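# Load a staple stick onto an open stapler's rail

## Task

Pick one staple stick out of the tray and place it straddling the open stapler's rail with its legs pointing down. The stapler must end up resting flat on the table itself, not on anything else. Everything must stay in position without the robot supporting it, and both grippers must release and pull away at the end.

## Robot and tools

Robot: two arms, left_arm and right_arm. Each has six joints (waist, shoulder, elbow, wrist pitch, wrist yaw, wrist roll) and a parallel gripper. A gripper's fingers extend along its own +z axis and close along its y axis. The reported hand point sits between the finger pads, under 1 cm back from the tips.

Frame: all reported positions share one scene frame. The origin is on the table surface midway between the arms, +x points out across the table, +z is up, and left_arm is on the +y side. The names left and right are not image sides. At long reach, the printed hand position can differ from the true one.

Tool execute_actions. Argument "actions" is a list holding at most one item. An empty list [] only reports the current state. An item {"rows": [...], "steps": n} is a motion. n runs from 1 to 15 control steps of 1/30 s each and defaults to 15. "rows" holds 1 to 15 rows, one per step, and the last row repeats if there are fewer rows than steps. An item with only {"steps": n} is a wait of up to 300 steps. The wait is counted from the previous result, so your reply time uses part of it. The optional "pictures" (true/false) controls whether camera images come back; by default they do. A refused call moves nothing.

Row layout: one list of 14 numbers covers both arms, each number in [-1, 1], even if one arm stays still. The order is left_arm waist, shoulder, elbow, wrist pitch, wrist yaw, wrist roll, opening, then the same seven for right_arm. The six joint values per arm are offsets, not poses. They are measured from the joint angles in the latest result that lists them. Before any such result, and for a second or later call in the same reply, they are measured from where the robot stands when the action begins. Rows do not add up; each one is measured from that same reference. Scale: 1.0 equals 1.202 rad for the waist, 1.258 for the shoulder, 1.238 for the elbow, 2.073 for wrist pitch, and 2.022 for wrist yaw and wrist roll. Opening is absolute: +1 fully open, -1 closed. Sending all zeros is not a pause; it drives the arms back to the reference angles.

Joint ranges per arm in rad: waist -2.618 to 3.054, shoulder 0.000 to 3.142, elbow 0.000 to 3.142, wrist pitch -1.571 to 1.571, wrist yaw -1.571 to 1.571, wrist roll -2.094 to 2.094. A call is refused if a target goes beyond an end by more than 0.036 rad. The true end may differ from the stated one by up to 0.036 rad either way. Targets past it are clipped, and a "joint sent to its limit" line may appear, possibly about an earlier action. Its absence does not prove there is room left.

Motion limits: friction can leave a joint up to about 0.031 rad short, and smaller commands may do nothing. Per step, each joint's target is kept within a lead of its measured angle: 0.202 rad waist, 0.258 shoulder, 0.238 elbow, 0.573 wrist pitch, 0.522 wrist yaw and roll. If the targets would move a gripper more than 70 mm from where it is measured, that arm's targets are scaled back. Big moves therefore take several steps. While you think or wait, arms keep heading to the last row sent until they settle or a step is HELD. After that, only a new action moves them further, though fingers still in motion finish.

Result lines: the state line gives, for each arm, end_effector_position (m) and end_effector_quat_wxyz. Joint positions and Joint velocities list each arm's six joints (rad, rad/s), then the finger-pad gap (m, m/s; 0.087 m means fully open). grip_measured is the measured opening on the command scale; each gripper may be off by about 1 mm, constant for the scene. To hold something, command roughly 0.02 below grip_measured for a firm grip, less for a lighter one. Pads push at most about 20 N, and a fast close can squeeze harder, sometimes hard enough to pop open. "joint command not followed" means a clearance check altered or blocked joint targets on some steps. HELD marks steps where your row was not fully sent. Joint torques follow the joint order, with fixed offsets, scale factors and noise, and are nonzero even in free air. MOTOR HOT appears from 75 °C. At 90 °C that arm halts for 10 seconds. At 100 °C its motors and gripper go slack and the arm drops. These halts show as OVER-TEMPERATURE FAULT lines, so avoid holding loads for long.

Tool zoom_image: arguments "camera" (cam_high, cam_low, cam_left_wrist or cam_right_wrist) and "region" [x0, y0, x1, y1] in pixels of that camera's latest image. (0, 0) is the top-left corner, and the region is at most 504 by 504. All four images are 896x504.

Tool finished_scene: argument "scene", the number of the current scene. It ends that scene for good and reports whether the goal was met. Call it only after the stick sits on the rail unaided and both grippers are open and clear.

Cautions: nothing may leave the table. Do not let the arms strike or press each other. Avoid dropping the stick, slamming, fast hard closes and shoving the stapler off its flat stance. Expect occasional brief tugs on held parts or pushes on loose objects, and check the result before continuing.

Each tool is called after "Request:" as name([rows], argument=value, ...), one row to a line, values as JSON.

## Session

Request:
execute_actions(actions=[])

Scene clock: 0.00 s of 4800.00 s.
left_arm: end_effector_position=(+0.3989, +0.5039, +0.1101) grip_measured=+0.989 end_effector_quat_wxyz=(+0.456, -0.375, +0.785, -0.188) | right_arm: end_effector_position=(+0.3148, -0.4863, +0.1390) grip_measured=+0.980 end_effector_quat_wxyz=(+0.322, +0.711, +0.414, +0.469)
Joint positions: left_arm=[ 0.681  1.637  0.955  0.032  0.558 -0.454  0.087] | right_arm=[-1.033  1.202  0.38   0.302 -0.777  1.632  0.087]
Joint velocities: left_arm=[ 0.007 -0.027  0.002 -0.037 -0.007 -0.037 -0.001] | right_arm=[-0.007  0.002 -0.007  0.022 -0.022 -0.007 -0.   ]
Joint torques (N m, as the arm reports them, + toward a larger angle): no reading
Motor temperatures (°C, as the motors report them): left_arm=[23 26 38 36 25 25] | right_arm=[24 35 36 25 23 25]

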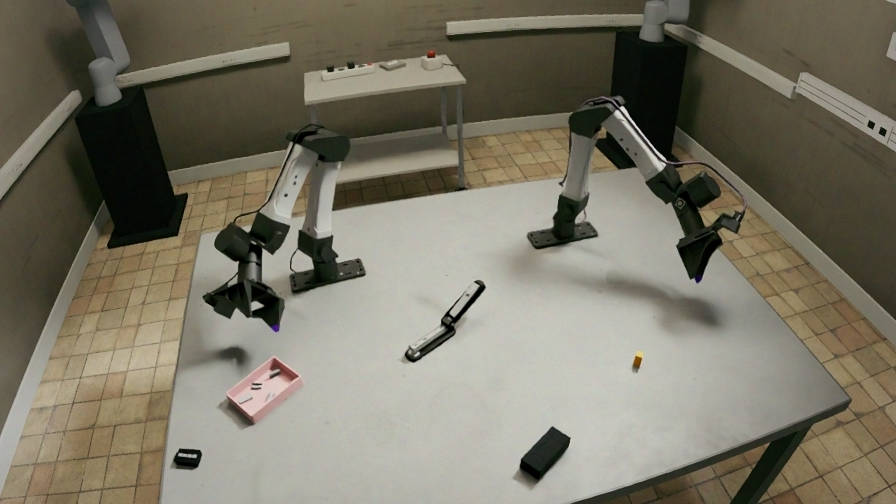

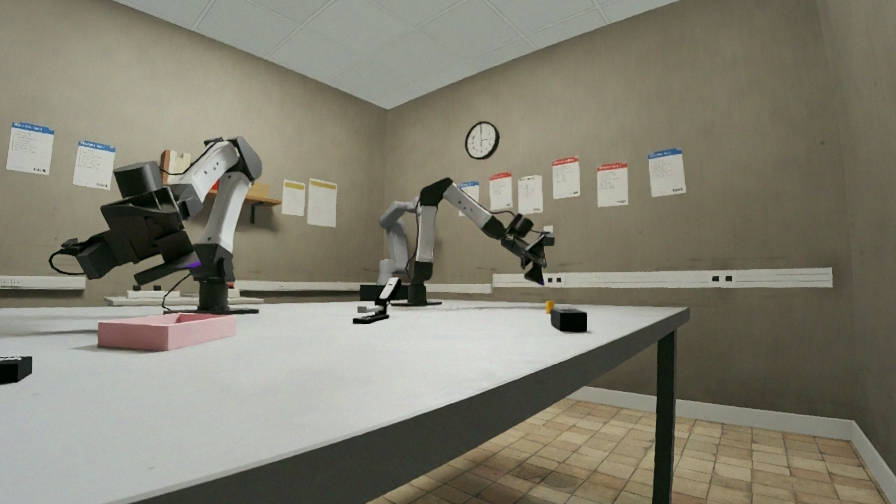

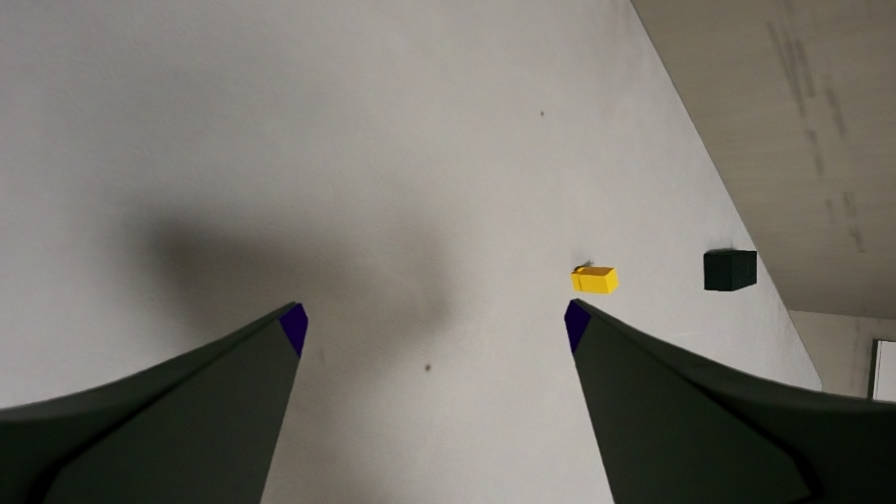

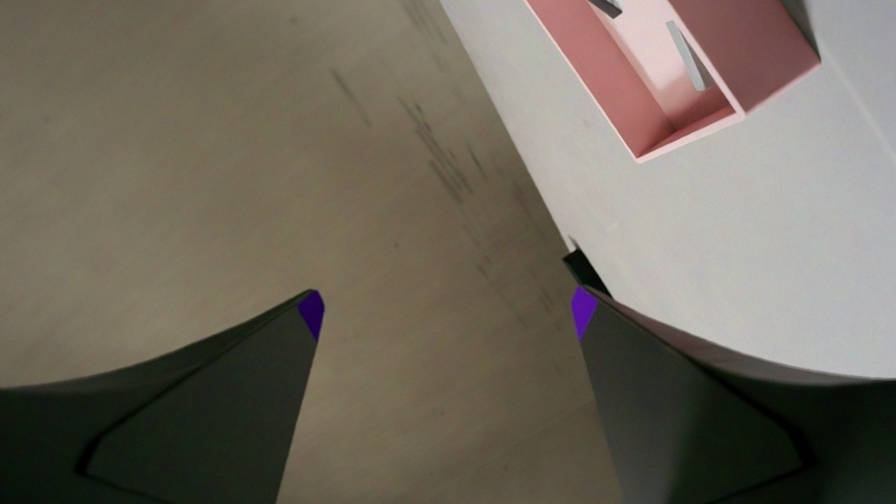

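Request:
execute_actions([
  {"rows": [[0,0,0,0,0,0,1, 0.43,0.5,1.0,-0.7,0.384,-0.807,1]], "steps": 15},
], pictures=false)

Request:
execute_actions([
  {"steps": 60},
], pictures=false)

Request:
execute_actions([
  {"rows": [[0,0,0,0,0,0,1, 0,0.175,0.19,-0.09,0,0,1]], "steps": 15},
], pictures=false)

Request:
execute_actions([
  {"steps": 20},
])

Scene clock: 9.37 s of 4800.00 s.
left_arm: end_effector_position=(+0.3989, +0.5039, +0.1101) grip_measured=+0.989 end_effector_quat_wxyz=(+0.456, -0.375, +0.785, -0.188) | right_arm: end_effector_position=(+0.3627, -0.4684, +0.0824) grip_measured=+0.980 end_effector_quat_wxyz=(+0.116, +0.349, +0.930, +0.026)
Joint positions: left_arm=[ 0.681  1.637  0.955  0.032  0.558 -0.454  0.087] | right_arm=[-0.507  1.846  1.469 -0.964 -0.06   0.329  0.087]
Joint velocities: left_arm=[-0.002  0.012  0.012  0.095 -0.066  0.022 -0.001] | right_arm=[-0.042 -0.007  2.034 -1.253  0.315 -2.103  0.   ]
Joint torques (N m, as the arm reports them, + toward a larger angle): left_arm=[ 0.01 -6.98  6.95  1.61  0.1   0.11] | right_arm=[-0.86 -9.62  9.24  0.89 -0.11 -0.05]
Motor temperatures (°C, as the motors report them): left_arm=[23 28 39 38 25 25] | right_arm=[24 35 36 27 23 25]
Steps of this call (steps 1 to 90: nothing new was sent; then 5.87 s passed at rest; steps 91 to 105: all 15 steps of this action). Readings (joint positions):
91: left_arm=[0.681 1.637 0.955 0.032 0.558 -0.454] | right_arm=[-1.008 1.223 0.409 0.240 -0.718 1.572]
92: left_arm=[0.681 1.637 0.955 0.032 0.558 -0.454] | right_arm=[-0.958 1.281 0.468 0.159 -0.640 1.498]
94: left_arm=[0.681 1.637 0.955 0.032 0.558 -0.454] | right_arm=[-0.851 1.415 0.595 0.002 -0.486 1.347]
98: left_arm=[0.681 1.637 0.955 0.032 0.558 -0.454] | right_arm=[-0.645 1.671 0.918 -0.374 -0.232 1.005]
105: the state above

Scene clock: 11.37 s of 4800.00 s.
left_arm: end_effector_position=(+0.3989, +0.5039, +0.1101) grip_measured=+0.989 end_effector_quat_wxyz=(+0.456, -0.375, +0.785, -0.188) | right_arm: end_effector_position=(+0.3483, -0.4872, +0.1236) grip_measured=+0.980 end_effector_quat_wxyz=(+0.112, +0.200, +0.973, -0.018)
Joint positions: left_arm=[ 0.681  1.637  0.955  0.032  0.558 -0.454  0.087] | right_arm=[-0.509  1.825  1.613 -1.132 -0.008  0.009  0.087]
Joint velocities: left_arm=[ 0.002 -0.012 -0.007 -0.007  0.007 -0.095 -0.   ] | right_arm=[ 0.012 -0.022 -0.007  0.081 -0.007 -0.11  -0.   ]
Joint torques (N m, as the arm reports them, + toward a larger angle): left_arm=[-0.04 -6.94  6.97  1.58  0.13  0.1 ] | right_arm=[-0.94 -7.89  7.63  0.76 -0.08 -0.08]
Motor temperatures (°C, as the motors report them): left_arm=[23 28 39 39 25 25] | right_arm=[24 35 37 26 23 25]
Steps of this call (steps 1 to 45: the robot went on to your last target; steps 46 to 60: nothing new was sent). Readings (joint positions):
1: left_arm=[0.681 1.637 0.955 0.032 0.558 -0.454] | right_arm=[-0.508 1.844 1.531 -0.991 -0.049 0.264]
2: left_arm=[0.681 1.637 0.955 0.032 0.558 -0.454] | right_arm=[-0.509 1.838 1.574 -1.004 -0.041 0.213]
4: left_arm=[0.681 1.637 0.955 0.032 0.558 -0.454] | right_arm=[-0.509 1.825 1.610 -1.027 -0.028 0.139]
8: left_arm=[0.681 1.637 0.955 0.032 0.558 -0.454] | right_arm=[-0.509 1.825 1.613 -1.088 -0.016 0.061]
60: the state above
All arms were judged still, so your last target was given up. Only a new action makes them travel on or press farther. Fingers that are still opening or closing keep moving.

Scene clock: 11.87 s of 4800.00 s.
left_arm: end_effector_position=(+0.3989, +0.5039, +0.1101) grip_measured=+0.989 end_effector_quat_wxyz=(+0.456, -0.375, +0.785, -0.188) | right_arm: end_effector_position=(+0.3573, -0.4910, +0.0984) grip_measured=+0.980 end_effector_quat_wxyz=(+0.022, +0.202, +0.979, -0.000)
Joint positions: left_arm=[ 0.681  1.637  0.955  0.032  0.558 -0.454  0.087] | right_arm=[-0.509  2.053  1.82  -1.296 -0.008  0.009  0.087]
Joint velocities: left_arm=[-0.012 -0.012 -0.022  0.037 -0.051 -0.095 -0.001] | right_arm=[ 0.002 -0.012 -0.007 -0.037 -0.022 -0.051  0.001]
Joint torques (N m, as the arm reports them, + toward a larger angle): left_arm=[ 0.01 -7.    7.02  1.6   0.1   0.09] | right_arm=[ -0.3  -10.49   9.21   0.35  -0.16   0.02]
Motor temperatures (°C, as the motors report them): left_arm=[23 28 39 39 25 25] | right_arm=[24 35 37 26 23 25]
Steps of this call (steps 1 to 15: all 15 steps of this action). Readings (joint positions):
1: left_arm=[0.681 1.637 0.955 0.032 0.558 -0.454] | right_arm=[-0.509 1.857 1.660 -1.183 -0.008 0.009]
2: left_arm=[0.681 1.637 0.955 0.032 0.558 -0.454] | right_arm=[-0.509 1.909 1.736 -1.222 -0.008 0.009]
4: left_arm=[0.681 1.637 0.955 0.032 0.558 -0.454] | right_arm=[-0.509 1.991 1.814 -1.225 -0.008 0.009]
8: left_arm=[0.681 1.637 0.955 0.032 0.558 -0.454] | right_arm=[-0.509 2.051 1.820 -1.266 -0.008 0.009]
15: the state above

Scene clock: 12.53 s of 4800.00 s.
left_arm: end_effector_position=(+0.3989, +0.5039, +0.1101) grip_measured=+0.989 end_effector_quat_wxyz=(+0.456, -0.375, +0.785, -0.188) | right_arm: end_effector_position=(+0.3560, -0.4904, +0.0985) grip_measured=+0.980 end_effector_quat_wxyz=(+0.019, +0.202, +0.979, +0.000)
Joint positions: left_arm=[ 0.681  1.637  0.955  0.032  0.558 -0.454  0.087] | right_arm=[-0.509  2.053  1.82  -1.301 -0.008  0.009  0.087]
Joint velocities: left_arm=[ 0.002  0.002 -0.002  0.007 -0.007  0.022  0.001] | right_arm=[-0.017  0.012 -0.012  0.022 -0.007  0.037 -0.001]
Joint torques (N m, as the arm reports them, + toward a larger angle): left_arm=[ 0.06 -6.93  7.01  1.59  0.1   0.1 ] | right_arm=[ -0.31 -10.51   9.19   0.33  -0.16   0.02]
Motor temperatures (°C, as the motors report them): left_arm=[23 28 39 39 25 25] | right_arm=[24 35 37 26 23 25]
Steps of this call (steps 1 to 15: the robot went on to your last target; steps 16 to 20: nothing new was sent). Readings (joint positions):
1: left_arm=[0.681 1.637 0.955 0.032 0.558 -0.454] | right_arm=[-0.509 2.053 1.820 -1.297 -0.008 0.009]
2: left_arm=[0.681 1.637 0.955 0.032 0.558 -0.454] | right_arm=[-0.509 2.053 1.820 -1.298 -0.008 0.009]
4: left_arm=[0.681 1.637 0.955 0.032 0.558 -0.454] | right_arm=[-0.509 2.053 1.820 -1.299 -0.008 0.009]
8: left_arm=[0.681 1.637 0.955 0.032 0.558 -0.454] | right_arm=[-0.509 2.053 1.820 -1.301 -0.008 0.009]
20: the state above
All arms were judged still, so your last target was given up. Only a new action makes them travel on or press farther. Fingers that are still opening or closing keep moving.

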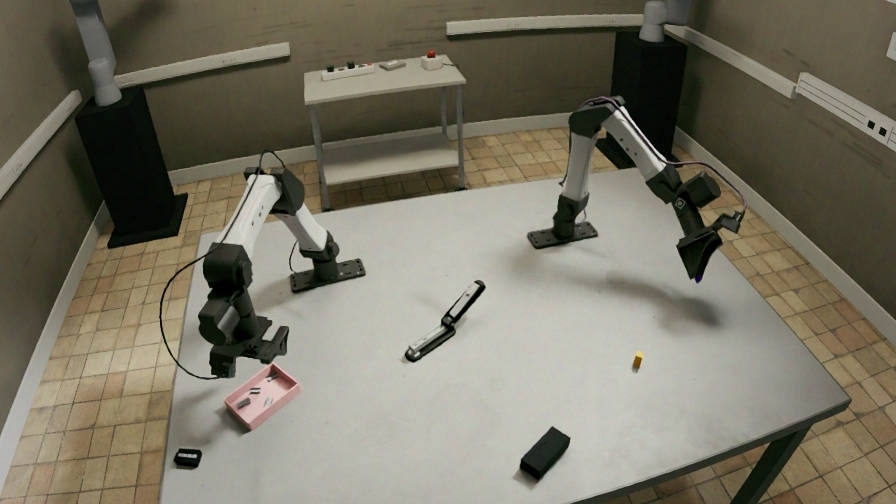

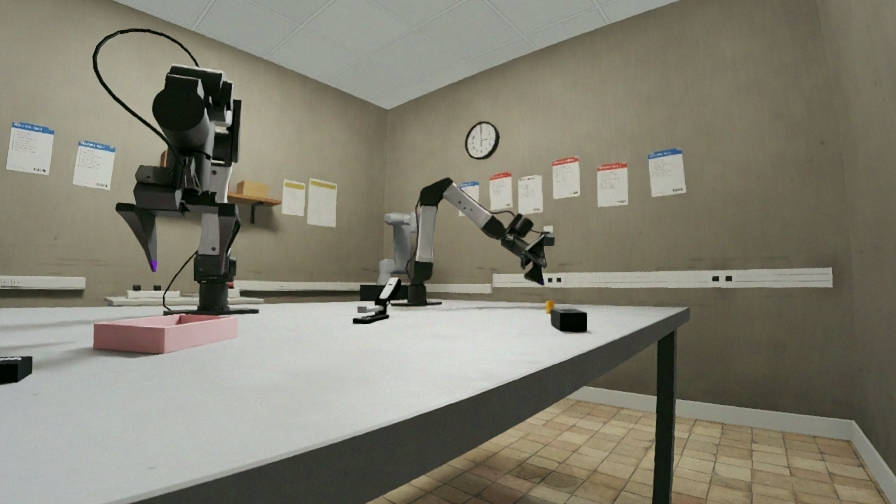

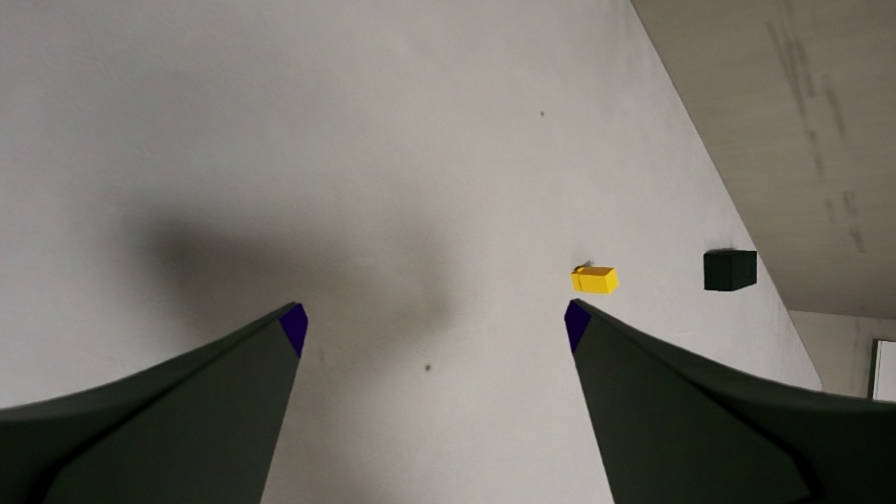

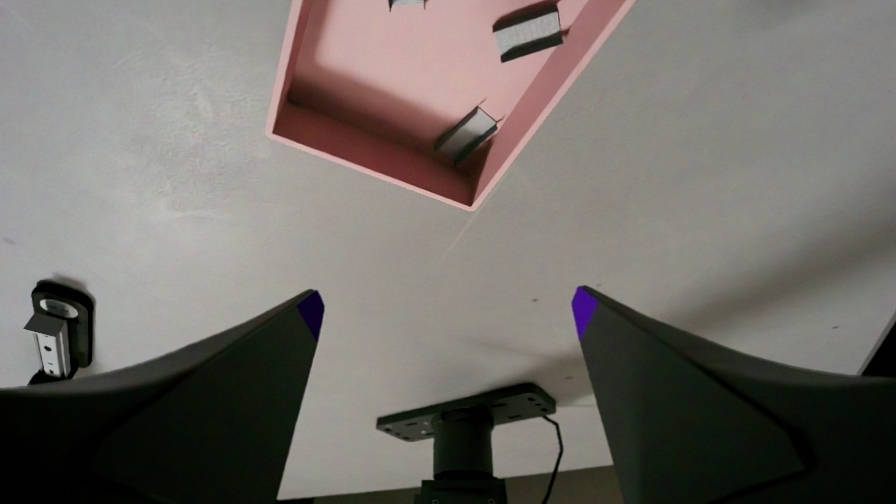

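Request:
execute_actions([
  {"rows": [[0,0,0,0,0,0,1, 0,0,0,0.15,0,0,1]], "steps": 15},
])

Scene clock: 17.77 s of 4800.00 s.
left_arm: end_effector_position=(+0.3989, +0.5039, +0.1101) grip_measured=+0.989 end_effector_quat_wxyz=(+0.456, -0.375, +0.785, -0.188) | right_arm: end_effector_position=(+0.4213, -0.5178, +0.0994) grip_measured=+0.980 end_effector_quat_wxyz=(+0.156, +0.199, +0.967, -0.027)
Joint positions: left_arm=[ 0.681  1.637  0.955  0.032  0.558 -0.454  0.087] | right_arm=[-0.509  2.053  1.82  -1.021 -0.008  0.009  0.087]
Joint velocities: left_arm=[-0.012  0.017 -0.002 -0.095  0.022  0.066  0.   ] | right_arm=[ 0.007 -0.017 -0.017  0.037  0.051 -0.037  0.   ]
Joint torques (N m, as the arm reports them, + toward a larger angle): left_arm=[ 0.11 -6.93  6.99  1.58  0.14  0.07] | right_arm=[ -0.3  -10.27   7.34   1.39  -0.15   0.02]
Motor temperatures (°C, as the motors report them): left_arm=[23 29 40 39 25 25] | right_arm=[24 37 38 26 23 25]
Steps of this call (steps 1 to 90: nothing new was sent; then 1.73 s passed at rest; steps 91 to 105: all 15 steps of this action). Readings (joint positions):
91: left_arm=[0.681 1.637 0.955 0.032 0.558 -0.454] | right_arm=[-0.509 2.053 1.820 -1.277 -0.008 0.009]
92: left_arm=[0.681 1.637 0.955 0.032 0.558 -0.454] | right_arm=[-0.509 2.053 1.820 -1.227 -0.008 0.009]
94: left_arm=[0.681 1.637 0.955 0.032 0.558 -0.454] | right_arm=[-0.509 2.053 1.820 -1.141 -0.008 0.009]
98: left_arm=[0.681 1.637 0.955 0.032 0.558 -0.454] | right_arm=[-0.509 2.053 1.820 -1.058 -0.008 0.009]
105: the state above

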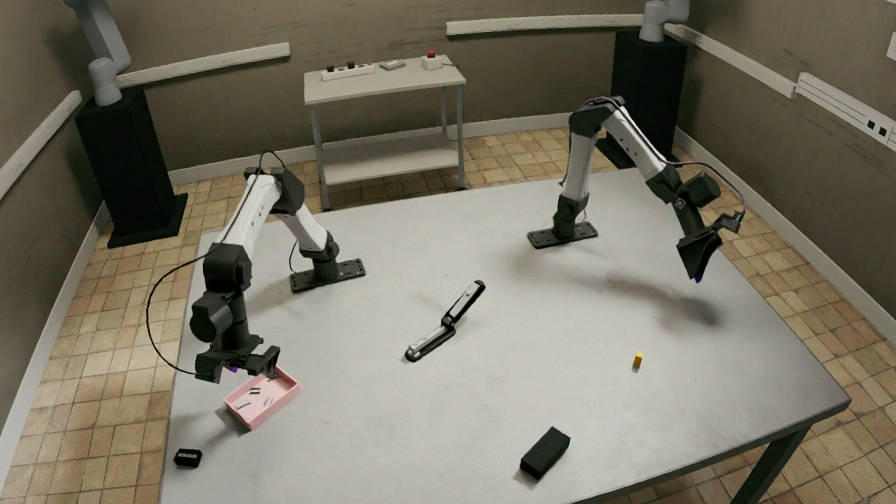

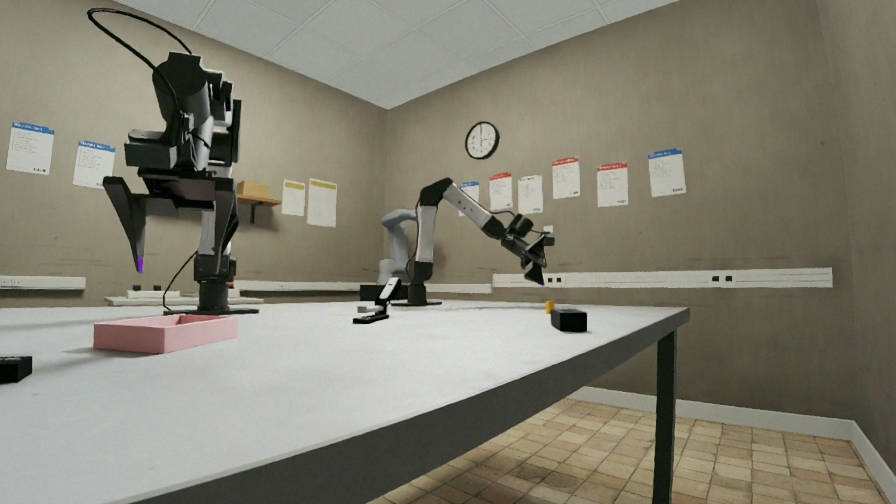

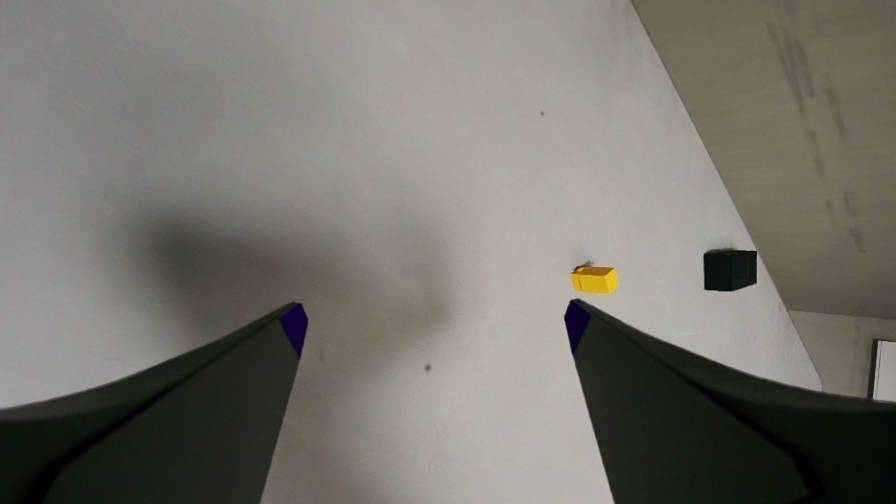

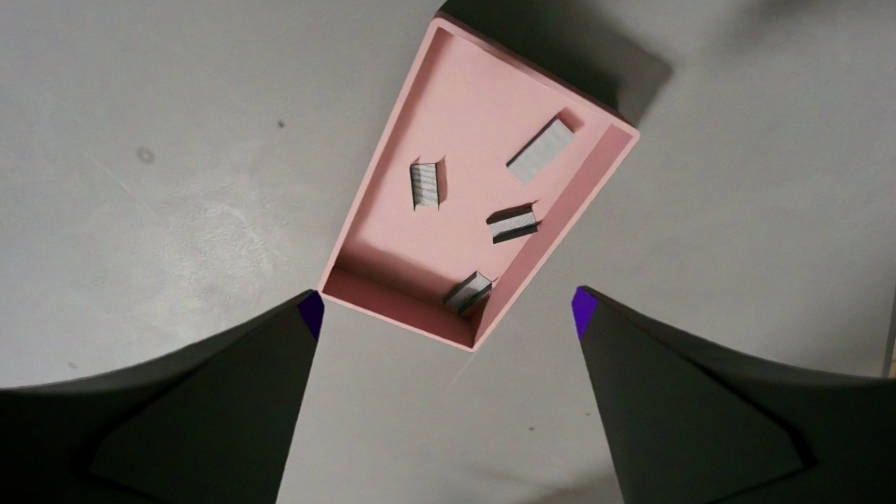

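Request:
execute_actions([
  {"rows": [[0,0,0,0,0,0,1, 0.055,0.08,0,-0.085,0,0,-1]], "steps": 15},
])

Scene clock: 28.17 s of 4800.00 s.
left_arm: end_effector_position=(+0.3989, +0.5039, +0.1101) grip_measured=+0.989 end_effector_quat_wxyz=(+0.456, -0.375, +0.785, -0.188) | right_arm: end_effector_position=(+0.3921, -0.4758, +0.0569) grip_measured=-1.000 end_effector_quat_wxyz=(+0.029, +0.167, +0.986, -0.001)
Joint positions: left_arm=[ 0.681  1.637  0.955  0.032  0.558 -0.454  0.087] | right_arm=[-0.438  2.161  1.824 -1.175 -0.007  0.009  0.   ]
Joint velocities: left_arm=[-0.002 -0.002 -0.012 -0.007  0.007  0.007 -0.001] | right_arm=[-0.007 -0.002  0.002  0.007  0.007 -0.066  0.   ]
Joint torques (N m, as the arm reports them, + toward a larger angle): left_arm=[-0.04 -6.9   6.99  1.59  0.12  0.09] | right_arm=[ -0.7  -11.36   6.5    0.35  -0.16   0.02]
Motor temperatures (°C, as the motors report them): left_arm=[23 30 41 40 25 25] | right_arm=[24 40 38 27 23 25]
Steps of this call (steps 1 to 15: the robot went on to your last target; steps 16 to 90: nothing new was sent; then 6.90 s passed at rest; steps 91 to 105: all 15 steps of this action). Readings (joint positions):
91: left_arm=[0.681 1.637 0.955 0.032 0.558 -0.454] | right_arm=[-0.504 2.061 1.823 -1.029 -0.006 0.009]
92: left_arm=[0.681 1.637 0.955 0.032 0.558 -0.454] | right_arm=[-0.495 2.071 1.824 -1.051 -0.005 0.009]
94: left_arm=[0.681 1.637 0.955 0.032 0.558 -0.454] | right_arm=[-0.468 2.108 1.824 -1.098 -0.005 0.009]
98: left_arm=[0.681 1.637 0.955 0.032 0.558 -0.454] | right_arm=[-0.438 2.160 1.824 -1.153 -0.007 0.009]
105: the state above

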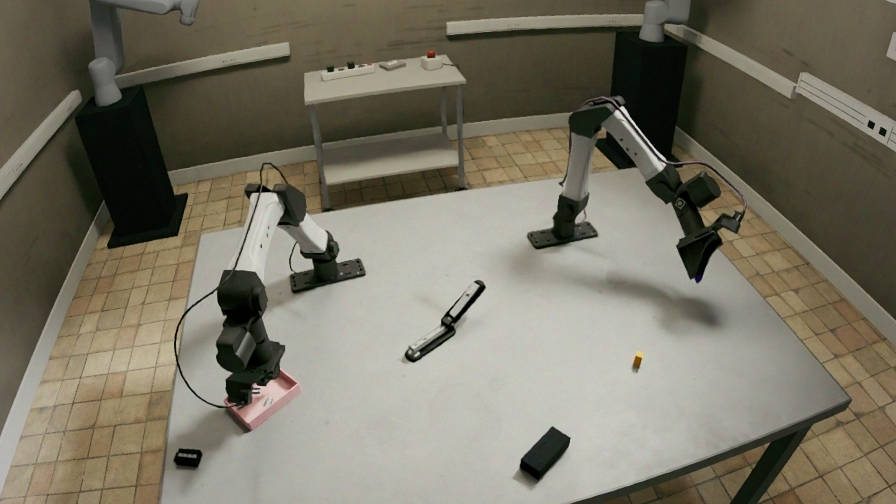

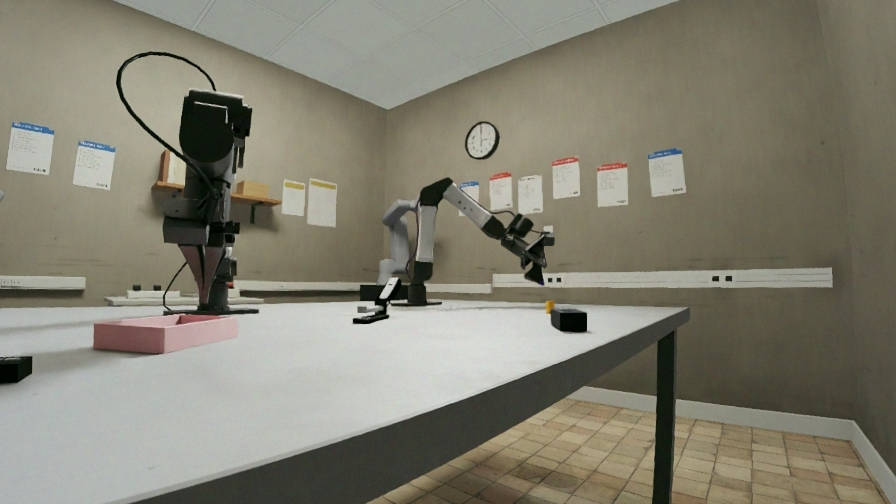

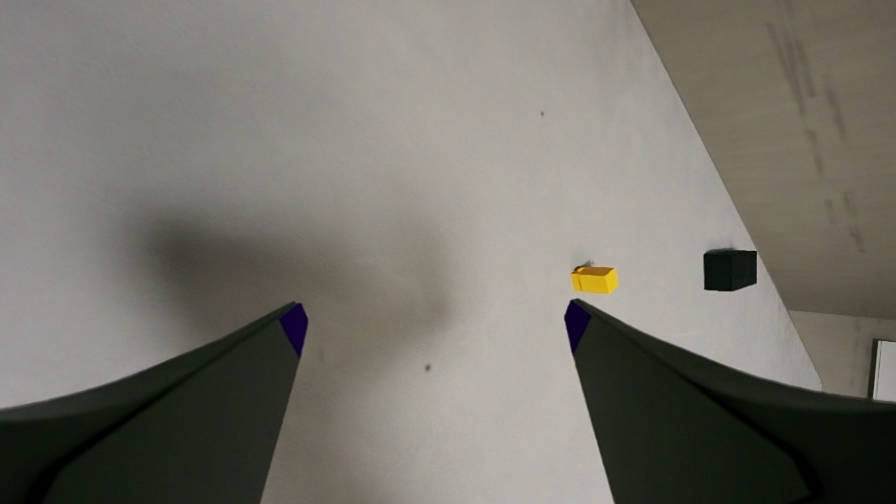

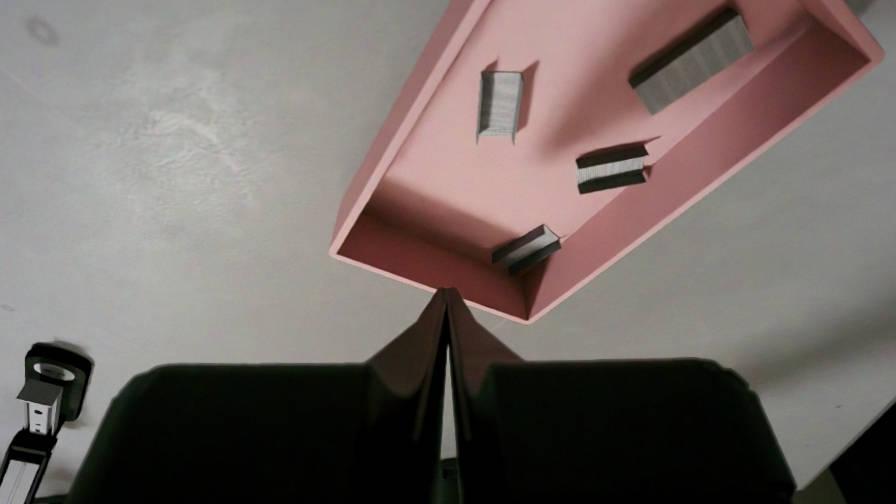

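Request:
execute_actions([
  {"rows": [[0,0,0,0,0,0,1, 0,0,0,0.04,0,0,-1],[0,0,0,0,0,0,1, 0,0,0,0.04,0,0,-1],[0,0,0,0,0,0,1, 0,0,0,0.04,0,0,-1],[0,0,0,0,0,0,1, 0,0,0,0.04,0,0,-1],[0,0,0,0,0,0,1, 0,0.07,0,0.055,0,0,-1]], "steps": 15},
])

Scene clock: 33.37 s of 4800.00 s.
left_arm: end_effector_position=(+0.3989, +0.5039, +0.1101) grip_measured=+0.989 end_effector_quat_wxyz=(+0.456, -0.375, +0.785, -0.188) | right_arm: end_effector_position=(+0.4064, -0.4807, +0.0196) grip_measured=-1.000 end_effector_quat_wxyz=(+0.027, +0.167, +0.986, -0.001)
Joint positions: left_arm=[ 0.681  1.637  0.955  0.032  0.558 -0.454  0.087] | right_arm=[-0.438  2.253  1.824 -1.088 -0.007  0.009  0.   ]
Joint velocities: left_arm=[ 0.002 -0.012 -0.002 -0.007  0.037  0.022  0.   ] | right_arm=[-0.007 -0.002  0.012  0.037 -0.081  0.007  0.   ]
Joint torques (N m, as the arm reports them, + toward a larger angle): left_arm=[-0.04 -7.    6.96  1.59  0.14  0.11] | right_arm=[ -0.3  -11.52   6.77   0.73  -0.16   0.02]
Motor temperatures (°C, as the motors report them): left_arm=[23 30 41 41 25 25] | right_arm=[24 42 38 26 23 25]
Steps of this call (steps 1 to 15: the robot went on to your last target; steps 16 to 90: nothing new was sent; then 1.70 s passed at rest; steps 91 to 105: all 15 steps of this action). Readings (joint positions):
91: left_arm=[0.681 1.637 0.955 0.032 0.558 -0.454] | right_arm=[-0.438 2.161 1.824 -1.174 -0.007 0.009]
92: left_arm=[0.681 1.637 0.955 0.032 0.558 -0.454] | right_arm=[-0.438 2.161 1.824 -1.163 -0.007 0.009]
94: left_arm=[0.681 1.637 0.955 0.032 0.558 -0.454] | right_arm=[-0.438 2.161 1.824 -1.143 -0.007 0.009]
98: left_arm=[0.681 1.637 0.955 0.032 0.558 -0.454] | right_arm=[-0.438 2.210 1.824 -1.102 -0.007 0.009]
105: the state above

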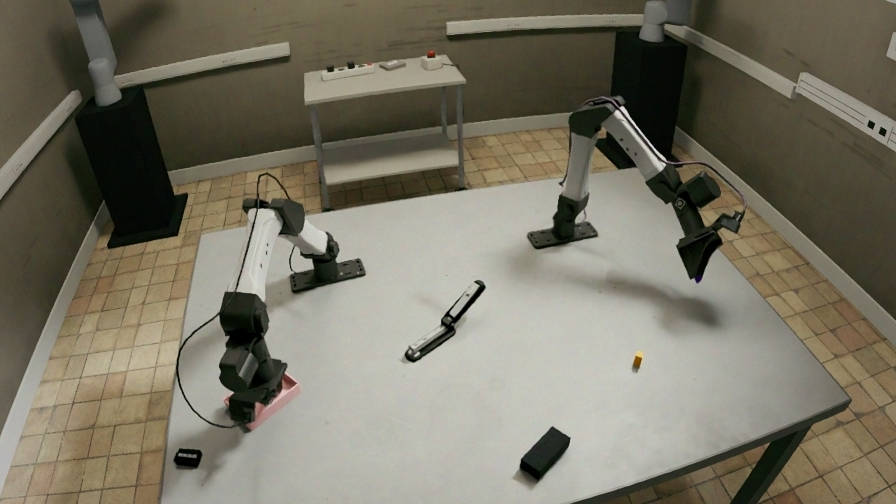

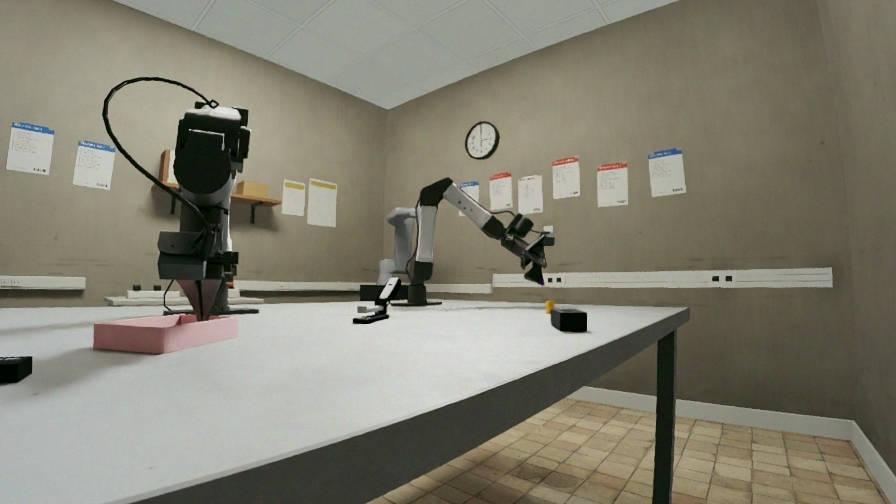

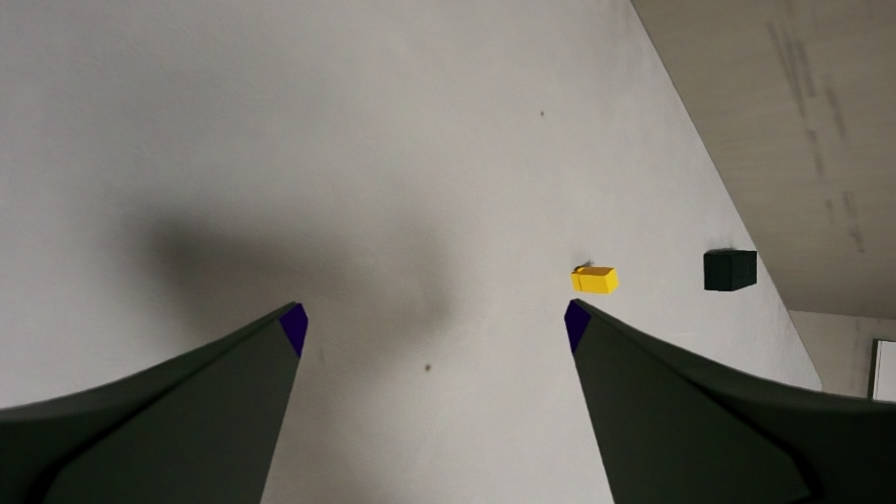

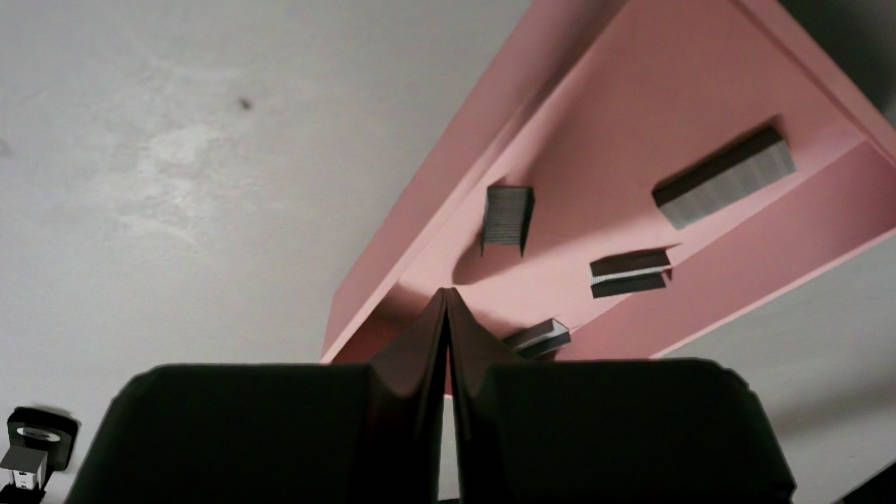

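Request:
execute_actions([
  {"rows": [[0,0,0,0,0,0,1, 0,-0.1,-0.2,-0.08,0,0,-1]], "steps": 15},
], pictures=false)

Scene clock: 40.57 s of 4800.00 s.
left_arm: end_effector_position=(+0.3989, +0.5039, +0.1101) grip_measured=+0.989 end_effector_quat_wxyz=(+0.456, -0.375, +0.785, -0.188) | right_arm: end_effector_position=(+0.3137, -0.4495, +0.0196) grip_measured=-1.000 end_effector_quat_wxyz=(-0.111, +0.166, +0.980, +0.021)
Joint positions: left_arm=[ 0.681  1.637  0.955  0.032  0.558 -0.454  0.087] | right_arm=[-0.438  2.155  1.59  -1.232 -0.006  0.009  0.   ]
Joint velocities: left_arm=[ 0.002 -0.007 -0.017 -0.007 -0.051  0.007  0.   ] | right_arm=[-0.002 -0.017 -0.012  0.051  0.066  0.007  0.   ]
Joint torques (N m, as the arm reports them, + toward a larger angle): left_arm=[ 0.09 -6.89  7.01  1.61  0.13  0.09] | right_arm=[ -0.33 -12.11   4.76  -0.28  -0.18   0.03]
Motor temperatures (°C, as the motors report them): left_arm=[23 30 41 41 25 25] | right_arm=[24 44 38 26 23 25]
Steps of this call (steps 1 to 15: the robot went on to your last target; steps 16 to 90: nothing new was sent; then 3.70 s passed at rest; steps 91 to 105: all 15 steps of this action). Readings (joint positions):
91: left_arm=[0.681 1.637 0.955 0.032 0.558 -0.454] | right_arm=[-0.438 2.237 1.791 -1.071 -0.007 0.009]
92: left_arm=[0.681 1.637 0.955 0.032 0.558 -0.454] | right_arm=[-0.438 2.208 1.733 -1.083 -0.007 0.009]
94: left_arm=[0.681 1.637 0.955 0.032 0.558 -0.454] | right_arm=[-0.438 2.164 1.639 -1.142 -0.006 0.009]
98: left_arm=[0.681 1.637 0.955 0.032 0.558 -0.454] | right_arm=[-0.438 2.155 1.591 -1.219 -0.006 0.009]
105: the state above

That retracted 0.1 m. One more small pull, then lift.

Request:
execute_actions([
  {"rows": [[0,0,0,0,0,0,1, 0,-0.08,-0.13,0.03,0,0,-1]], "steps": 15},
], pictures=false)

Request:
execute_actions([
  {"rows": [[0,0,0,0,0,0,1, -0.1,-0.12,0.05,0.06,0,0,0]], "steps": 15},
], pictures=false)

Request:
execute_actions([
  {"steps": 15},
])

Scene clock: 47.33 s of 4800.00 s.
left_arm: end_effector_position=(+0.3989, +0.5039, +0.1101) grip_measured=+0.989 end_effector_quat_wxyz=(+0.456, -0.375, +0.785, -0.188) | right_arm: end_effector_position=(+0.2871, -0.4405, +0.0161) grip_measured=-1.000 end_effector_quat_wxyz=(-0.123, +0.166, +0.978, +0.022)
Joint positions: left_arm=[ 0.681  1.637  0.955  0.032  0.558 -0.454  0.087] | right_arm=[-0.438  2.082  1.45  -1.189 -0.006  0.009  0.   ]
Joint velocities: left_arm=[-0.002 -0.017 -0.007 -0.081 -0.022 -0.037 -0.   ] | right_arm=[ 0.002 -0.012  0.007 -0.022  0.007 -0.022  0.   ]
Joint torques (N m, as the arm reports them, + toward a larger angle): left_arm=[-0.01 -6.9   6.93  1.59  0.08  0.1 ] | right_arm=[ -0.29 -11.37   4.02   0.09  -0.16   0.02]
Motor temperatures (°C, as the motors report them): left_arm=[23 31 42 41 25 25] | right_arm=[24 45 38 26 23 25]
Steps of this call (steps 1 to 15: the robot went on to your last target; steps 16 to 90: nothing new was sent; then 3.27 s passed at rest; steps 91 to 105: all 15 steps of this action). Readings (joint positions):
91: left_arm=[0.681 1.637 0.955 0.032 0.558 -0.454] | right_arm=[-0.438 2.140 1.563 -1.209 -0.006 0.009]
92: left_arm=[0.681 1.637 0.955 0.032 0.558 -0.454] | right_arm=[-0.438 2.117 1.519 -1.193 -0.006 0.009]
94: left_arm=[0.681 1.637 0.955 0.032 0.558 -0.454] | right_arm=[-0.438 2.087 1.464 -1.196 -0.006 0.009]
98: left_arm=[0.681 1.637 0.955 0.032 0.558 -0.454] | right_arm=[-0.438 2.082 1.450 -1.194 -0.006 0.009]
105: the state above

Scene clock: 47.83 s of 4800.00 s.
left_arm: end_effector_position=(+0.3989, +0.5039, +0.1101) grip_measured=+0.989 end_effector_quat_wxyz=(+0.456, -0.375, +0.785, -0.188) | right_arm: end_effector_position=(+0.3214, -0.4971, +0.0613) grip_measured=+0.000 end_effector_quat_wxyz=(+0.028, +0.230, +0.973, -0.004)
Joint positions: left_arm=[ 0.681  1.637  0.955  0.032  0.558 -0.454  0.087] | right_arm=[-0.566  1.931  1.501 -1.084 -0.005  0.009  0.044]
Joint velocities: left_arm=[ 0.007  0.002 -0.012 -0.007  0.066  0.007 -0.   ] | right_arm=[-0.002  0.007  0.002 -0.037 -0.051  0.007 -0.   ]
Joint torques (N m, as the arm reports them, + toward a larger angle): left_arm=[-0.06 -6.96  7.06  1.6   0.13  0.09] | right_arm=[ 0.23 -8.95  7.74  0.79 -0.16  0.02]
Motor temperatures (°C, as the motors report them): left_arm=[23 31 42 41 25 25] | right_arm=[24 45 38 26 23 25]
Steps of this call (steps 1 to 15: all 15 steps of this action). Readings (joint positions):
1: left_arm=[0.681 1.637 0.955 0.032 0.558 -0.454] | right_arm=[-0.448 2.070 1.450 -1.179 -0.010 0.009]
2: left_arm=[0.681 1.637 0.955 0.032 0.558 -0.454] | right_arm=[-0.468 2.050 1.451 -1.163 -0.013 0.009]
4: left_arm=[0.681 1.637 0.955 0.032 0.558 -0.454] | right_arm=[-0.524 1.994 1.468 -1.135 -0.014 0.009]
8: left_arm=[0.681 1.637 0.955 0.032 0.558 -0.454] | right_arm=[-0.571 1.933 1.500 -1.093 -0.005 0.009]
15: the state above

Scene clock: 48.33 s of 4800.00 s.
left_arm: end_effector_position=(+0.3989, +0.5039, +0.1101) grip_measured=+0.989 end_effector_quat_wxyz=(+0.456, -0.375, +0.785, -0.188) | right_arm: end_effector_position=(+0.3216, -0.4971, +0.0613) grip_measured=+0.000 end_effector_quat_wxyz=(+0.029, +0.230, +0.973, -0.004)
Joint positions: left_arm=[ 0.681  1.637  0.955  0.032  0.558 -0.454  0.087] | right_arm=[-0.566  1.931  1.501 -1.083 -0.005  0.009  0.044]
Joint velocities: left_arm=[ 0.017  0.002 -0.007 -0.007  0.022 -0.022 -0.001] | right_arm=[ 0.007 -0.007  0.007 -0.022 -0.037  0.037  0.001]
Joint torques (N m, as the arm reports them, + toward a larger angle): left_arm=[ 0.03 -6.9   6.84  1.59  0.12  0.11] | right_arm=[ 0.33 -8.94  7.74  0.79 -0.16  0.02]
Motor temperatures (°C, as the motors report them): left_arm=[23 31 42 41 25 25] | right_arm=[24 45 38 26 23 25]
Steps of this call (steps 1 to 15: the robot went on to your last target). Readings (joint positions):
1: left_arm=[0.681 1.637 0.955 0.032 0.558 -0.454] | right_arm=[-0.566 1.931 1.501 -1.083 -0.005 0.009]
2: left_arm=[0.681 1.637 0.955 0.032 0.558 -0.454] | right_arm=[-0.566 1.931 1.501 -1.083 -0.005 0.009]
4: left_arm=[0.681 1.637 0.955 0.032 0.558 -0.454] | right_arm=[-0.566 1.931 1.501 -1.083 -0.005 0.009]
8: left_arm=[0.681 1.637 0.955 0.032 0.558 -0.454] | right_arm=[-0.566 1.931 1.501 -1.083 -0.005 0.009]
15: the state above
All arms were judged still, so your last target was given up. Only a new action makes them travel on or press farther. Fingers that are still opening or closing keep moving.

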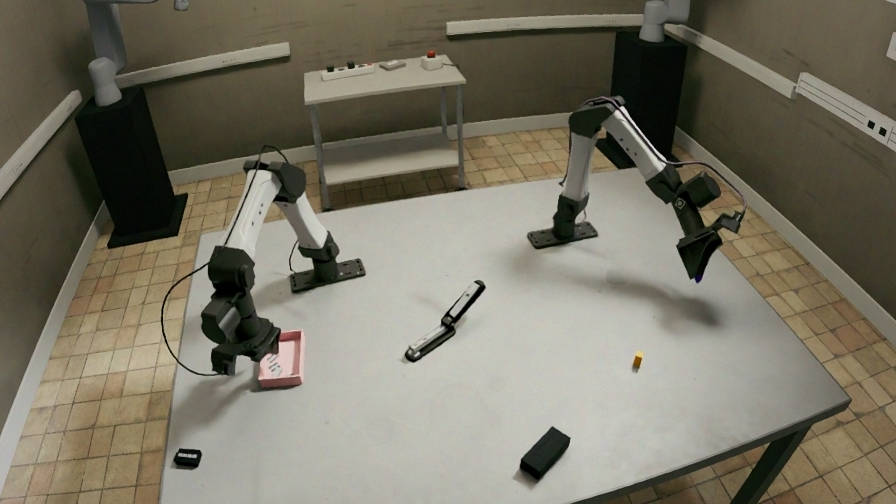

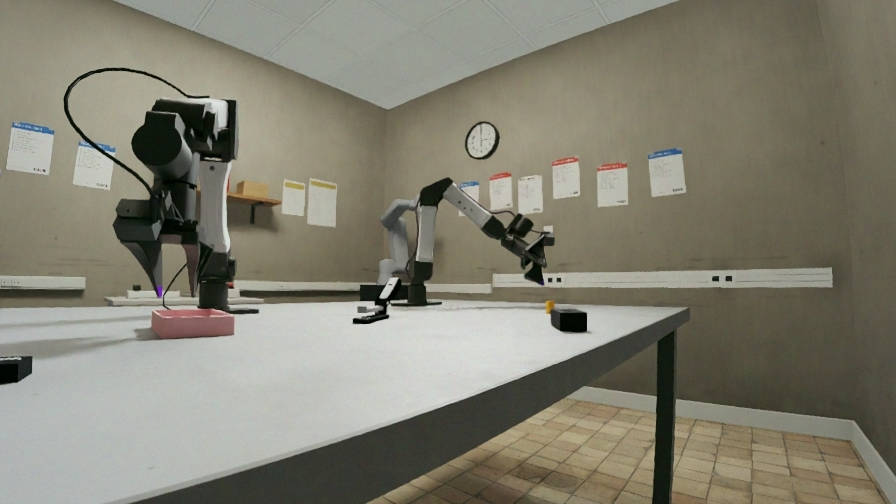

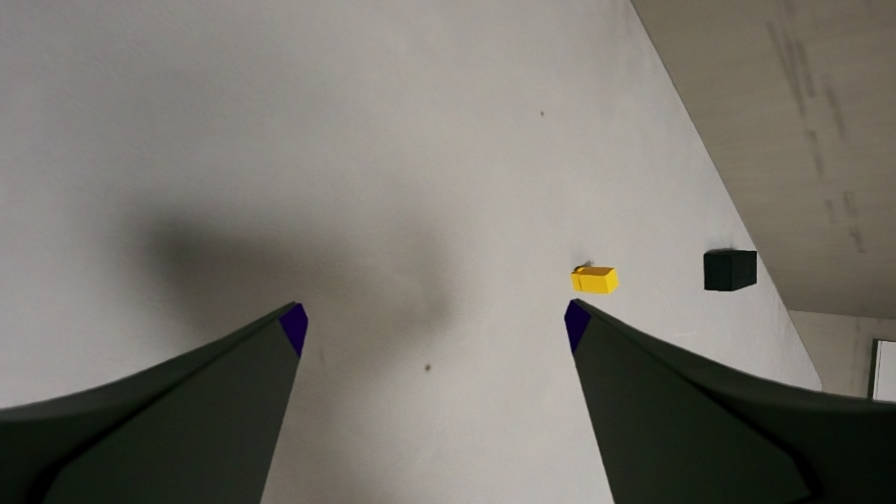

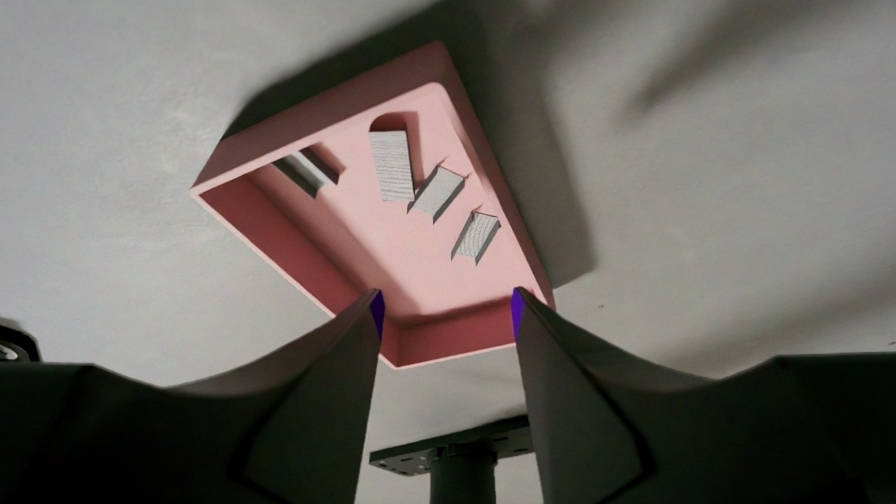

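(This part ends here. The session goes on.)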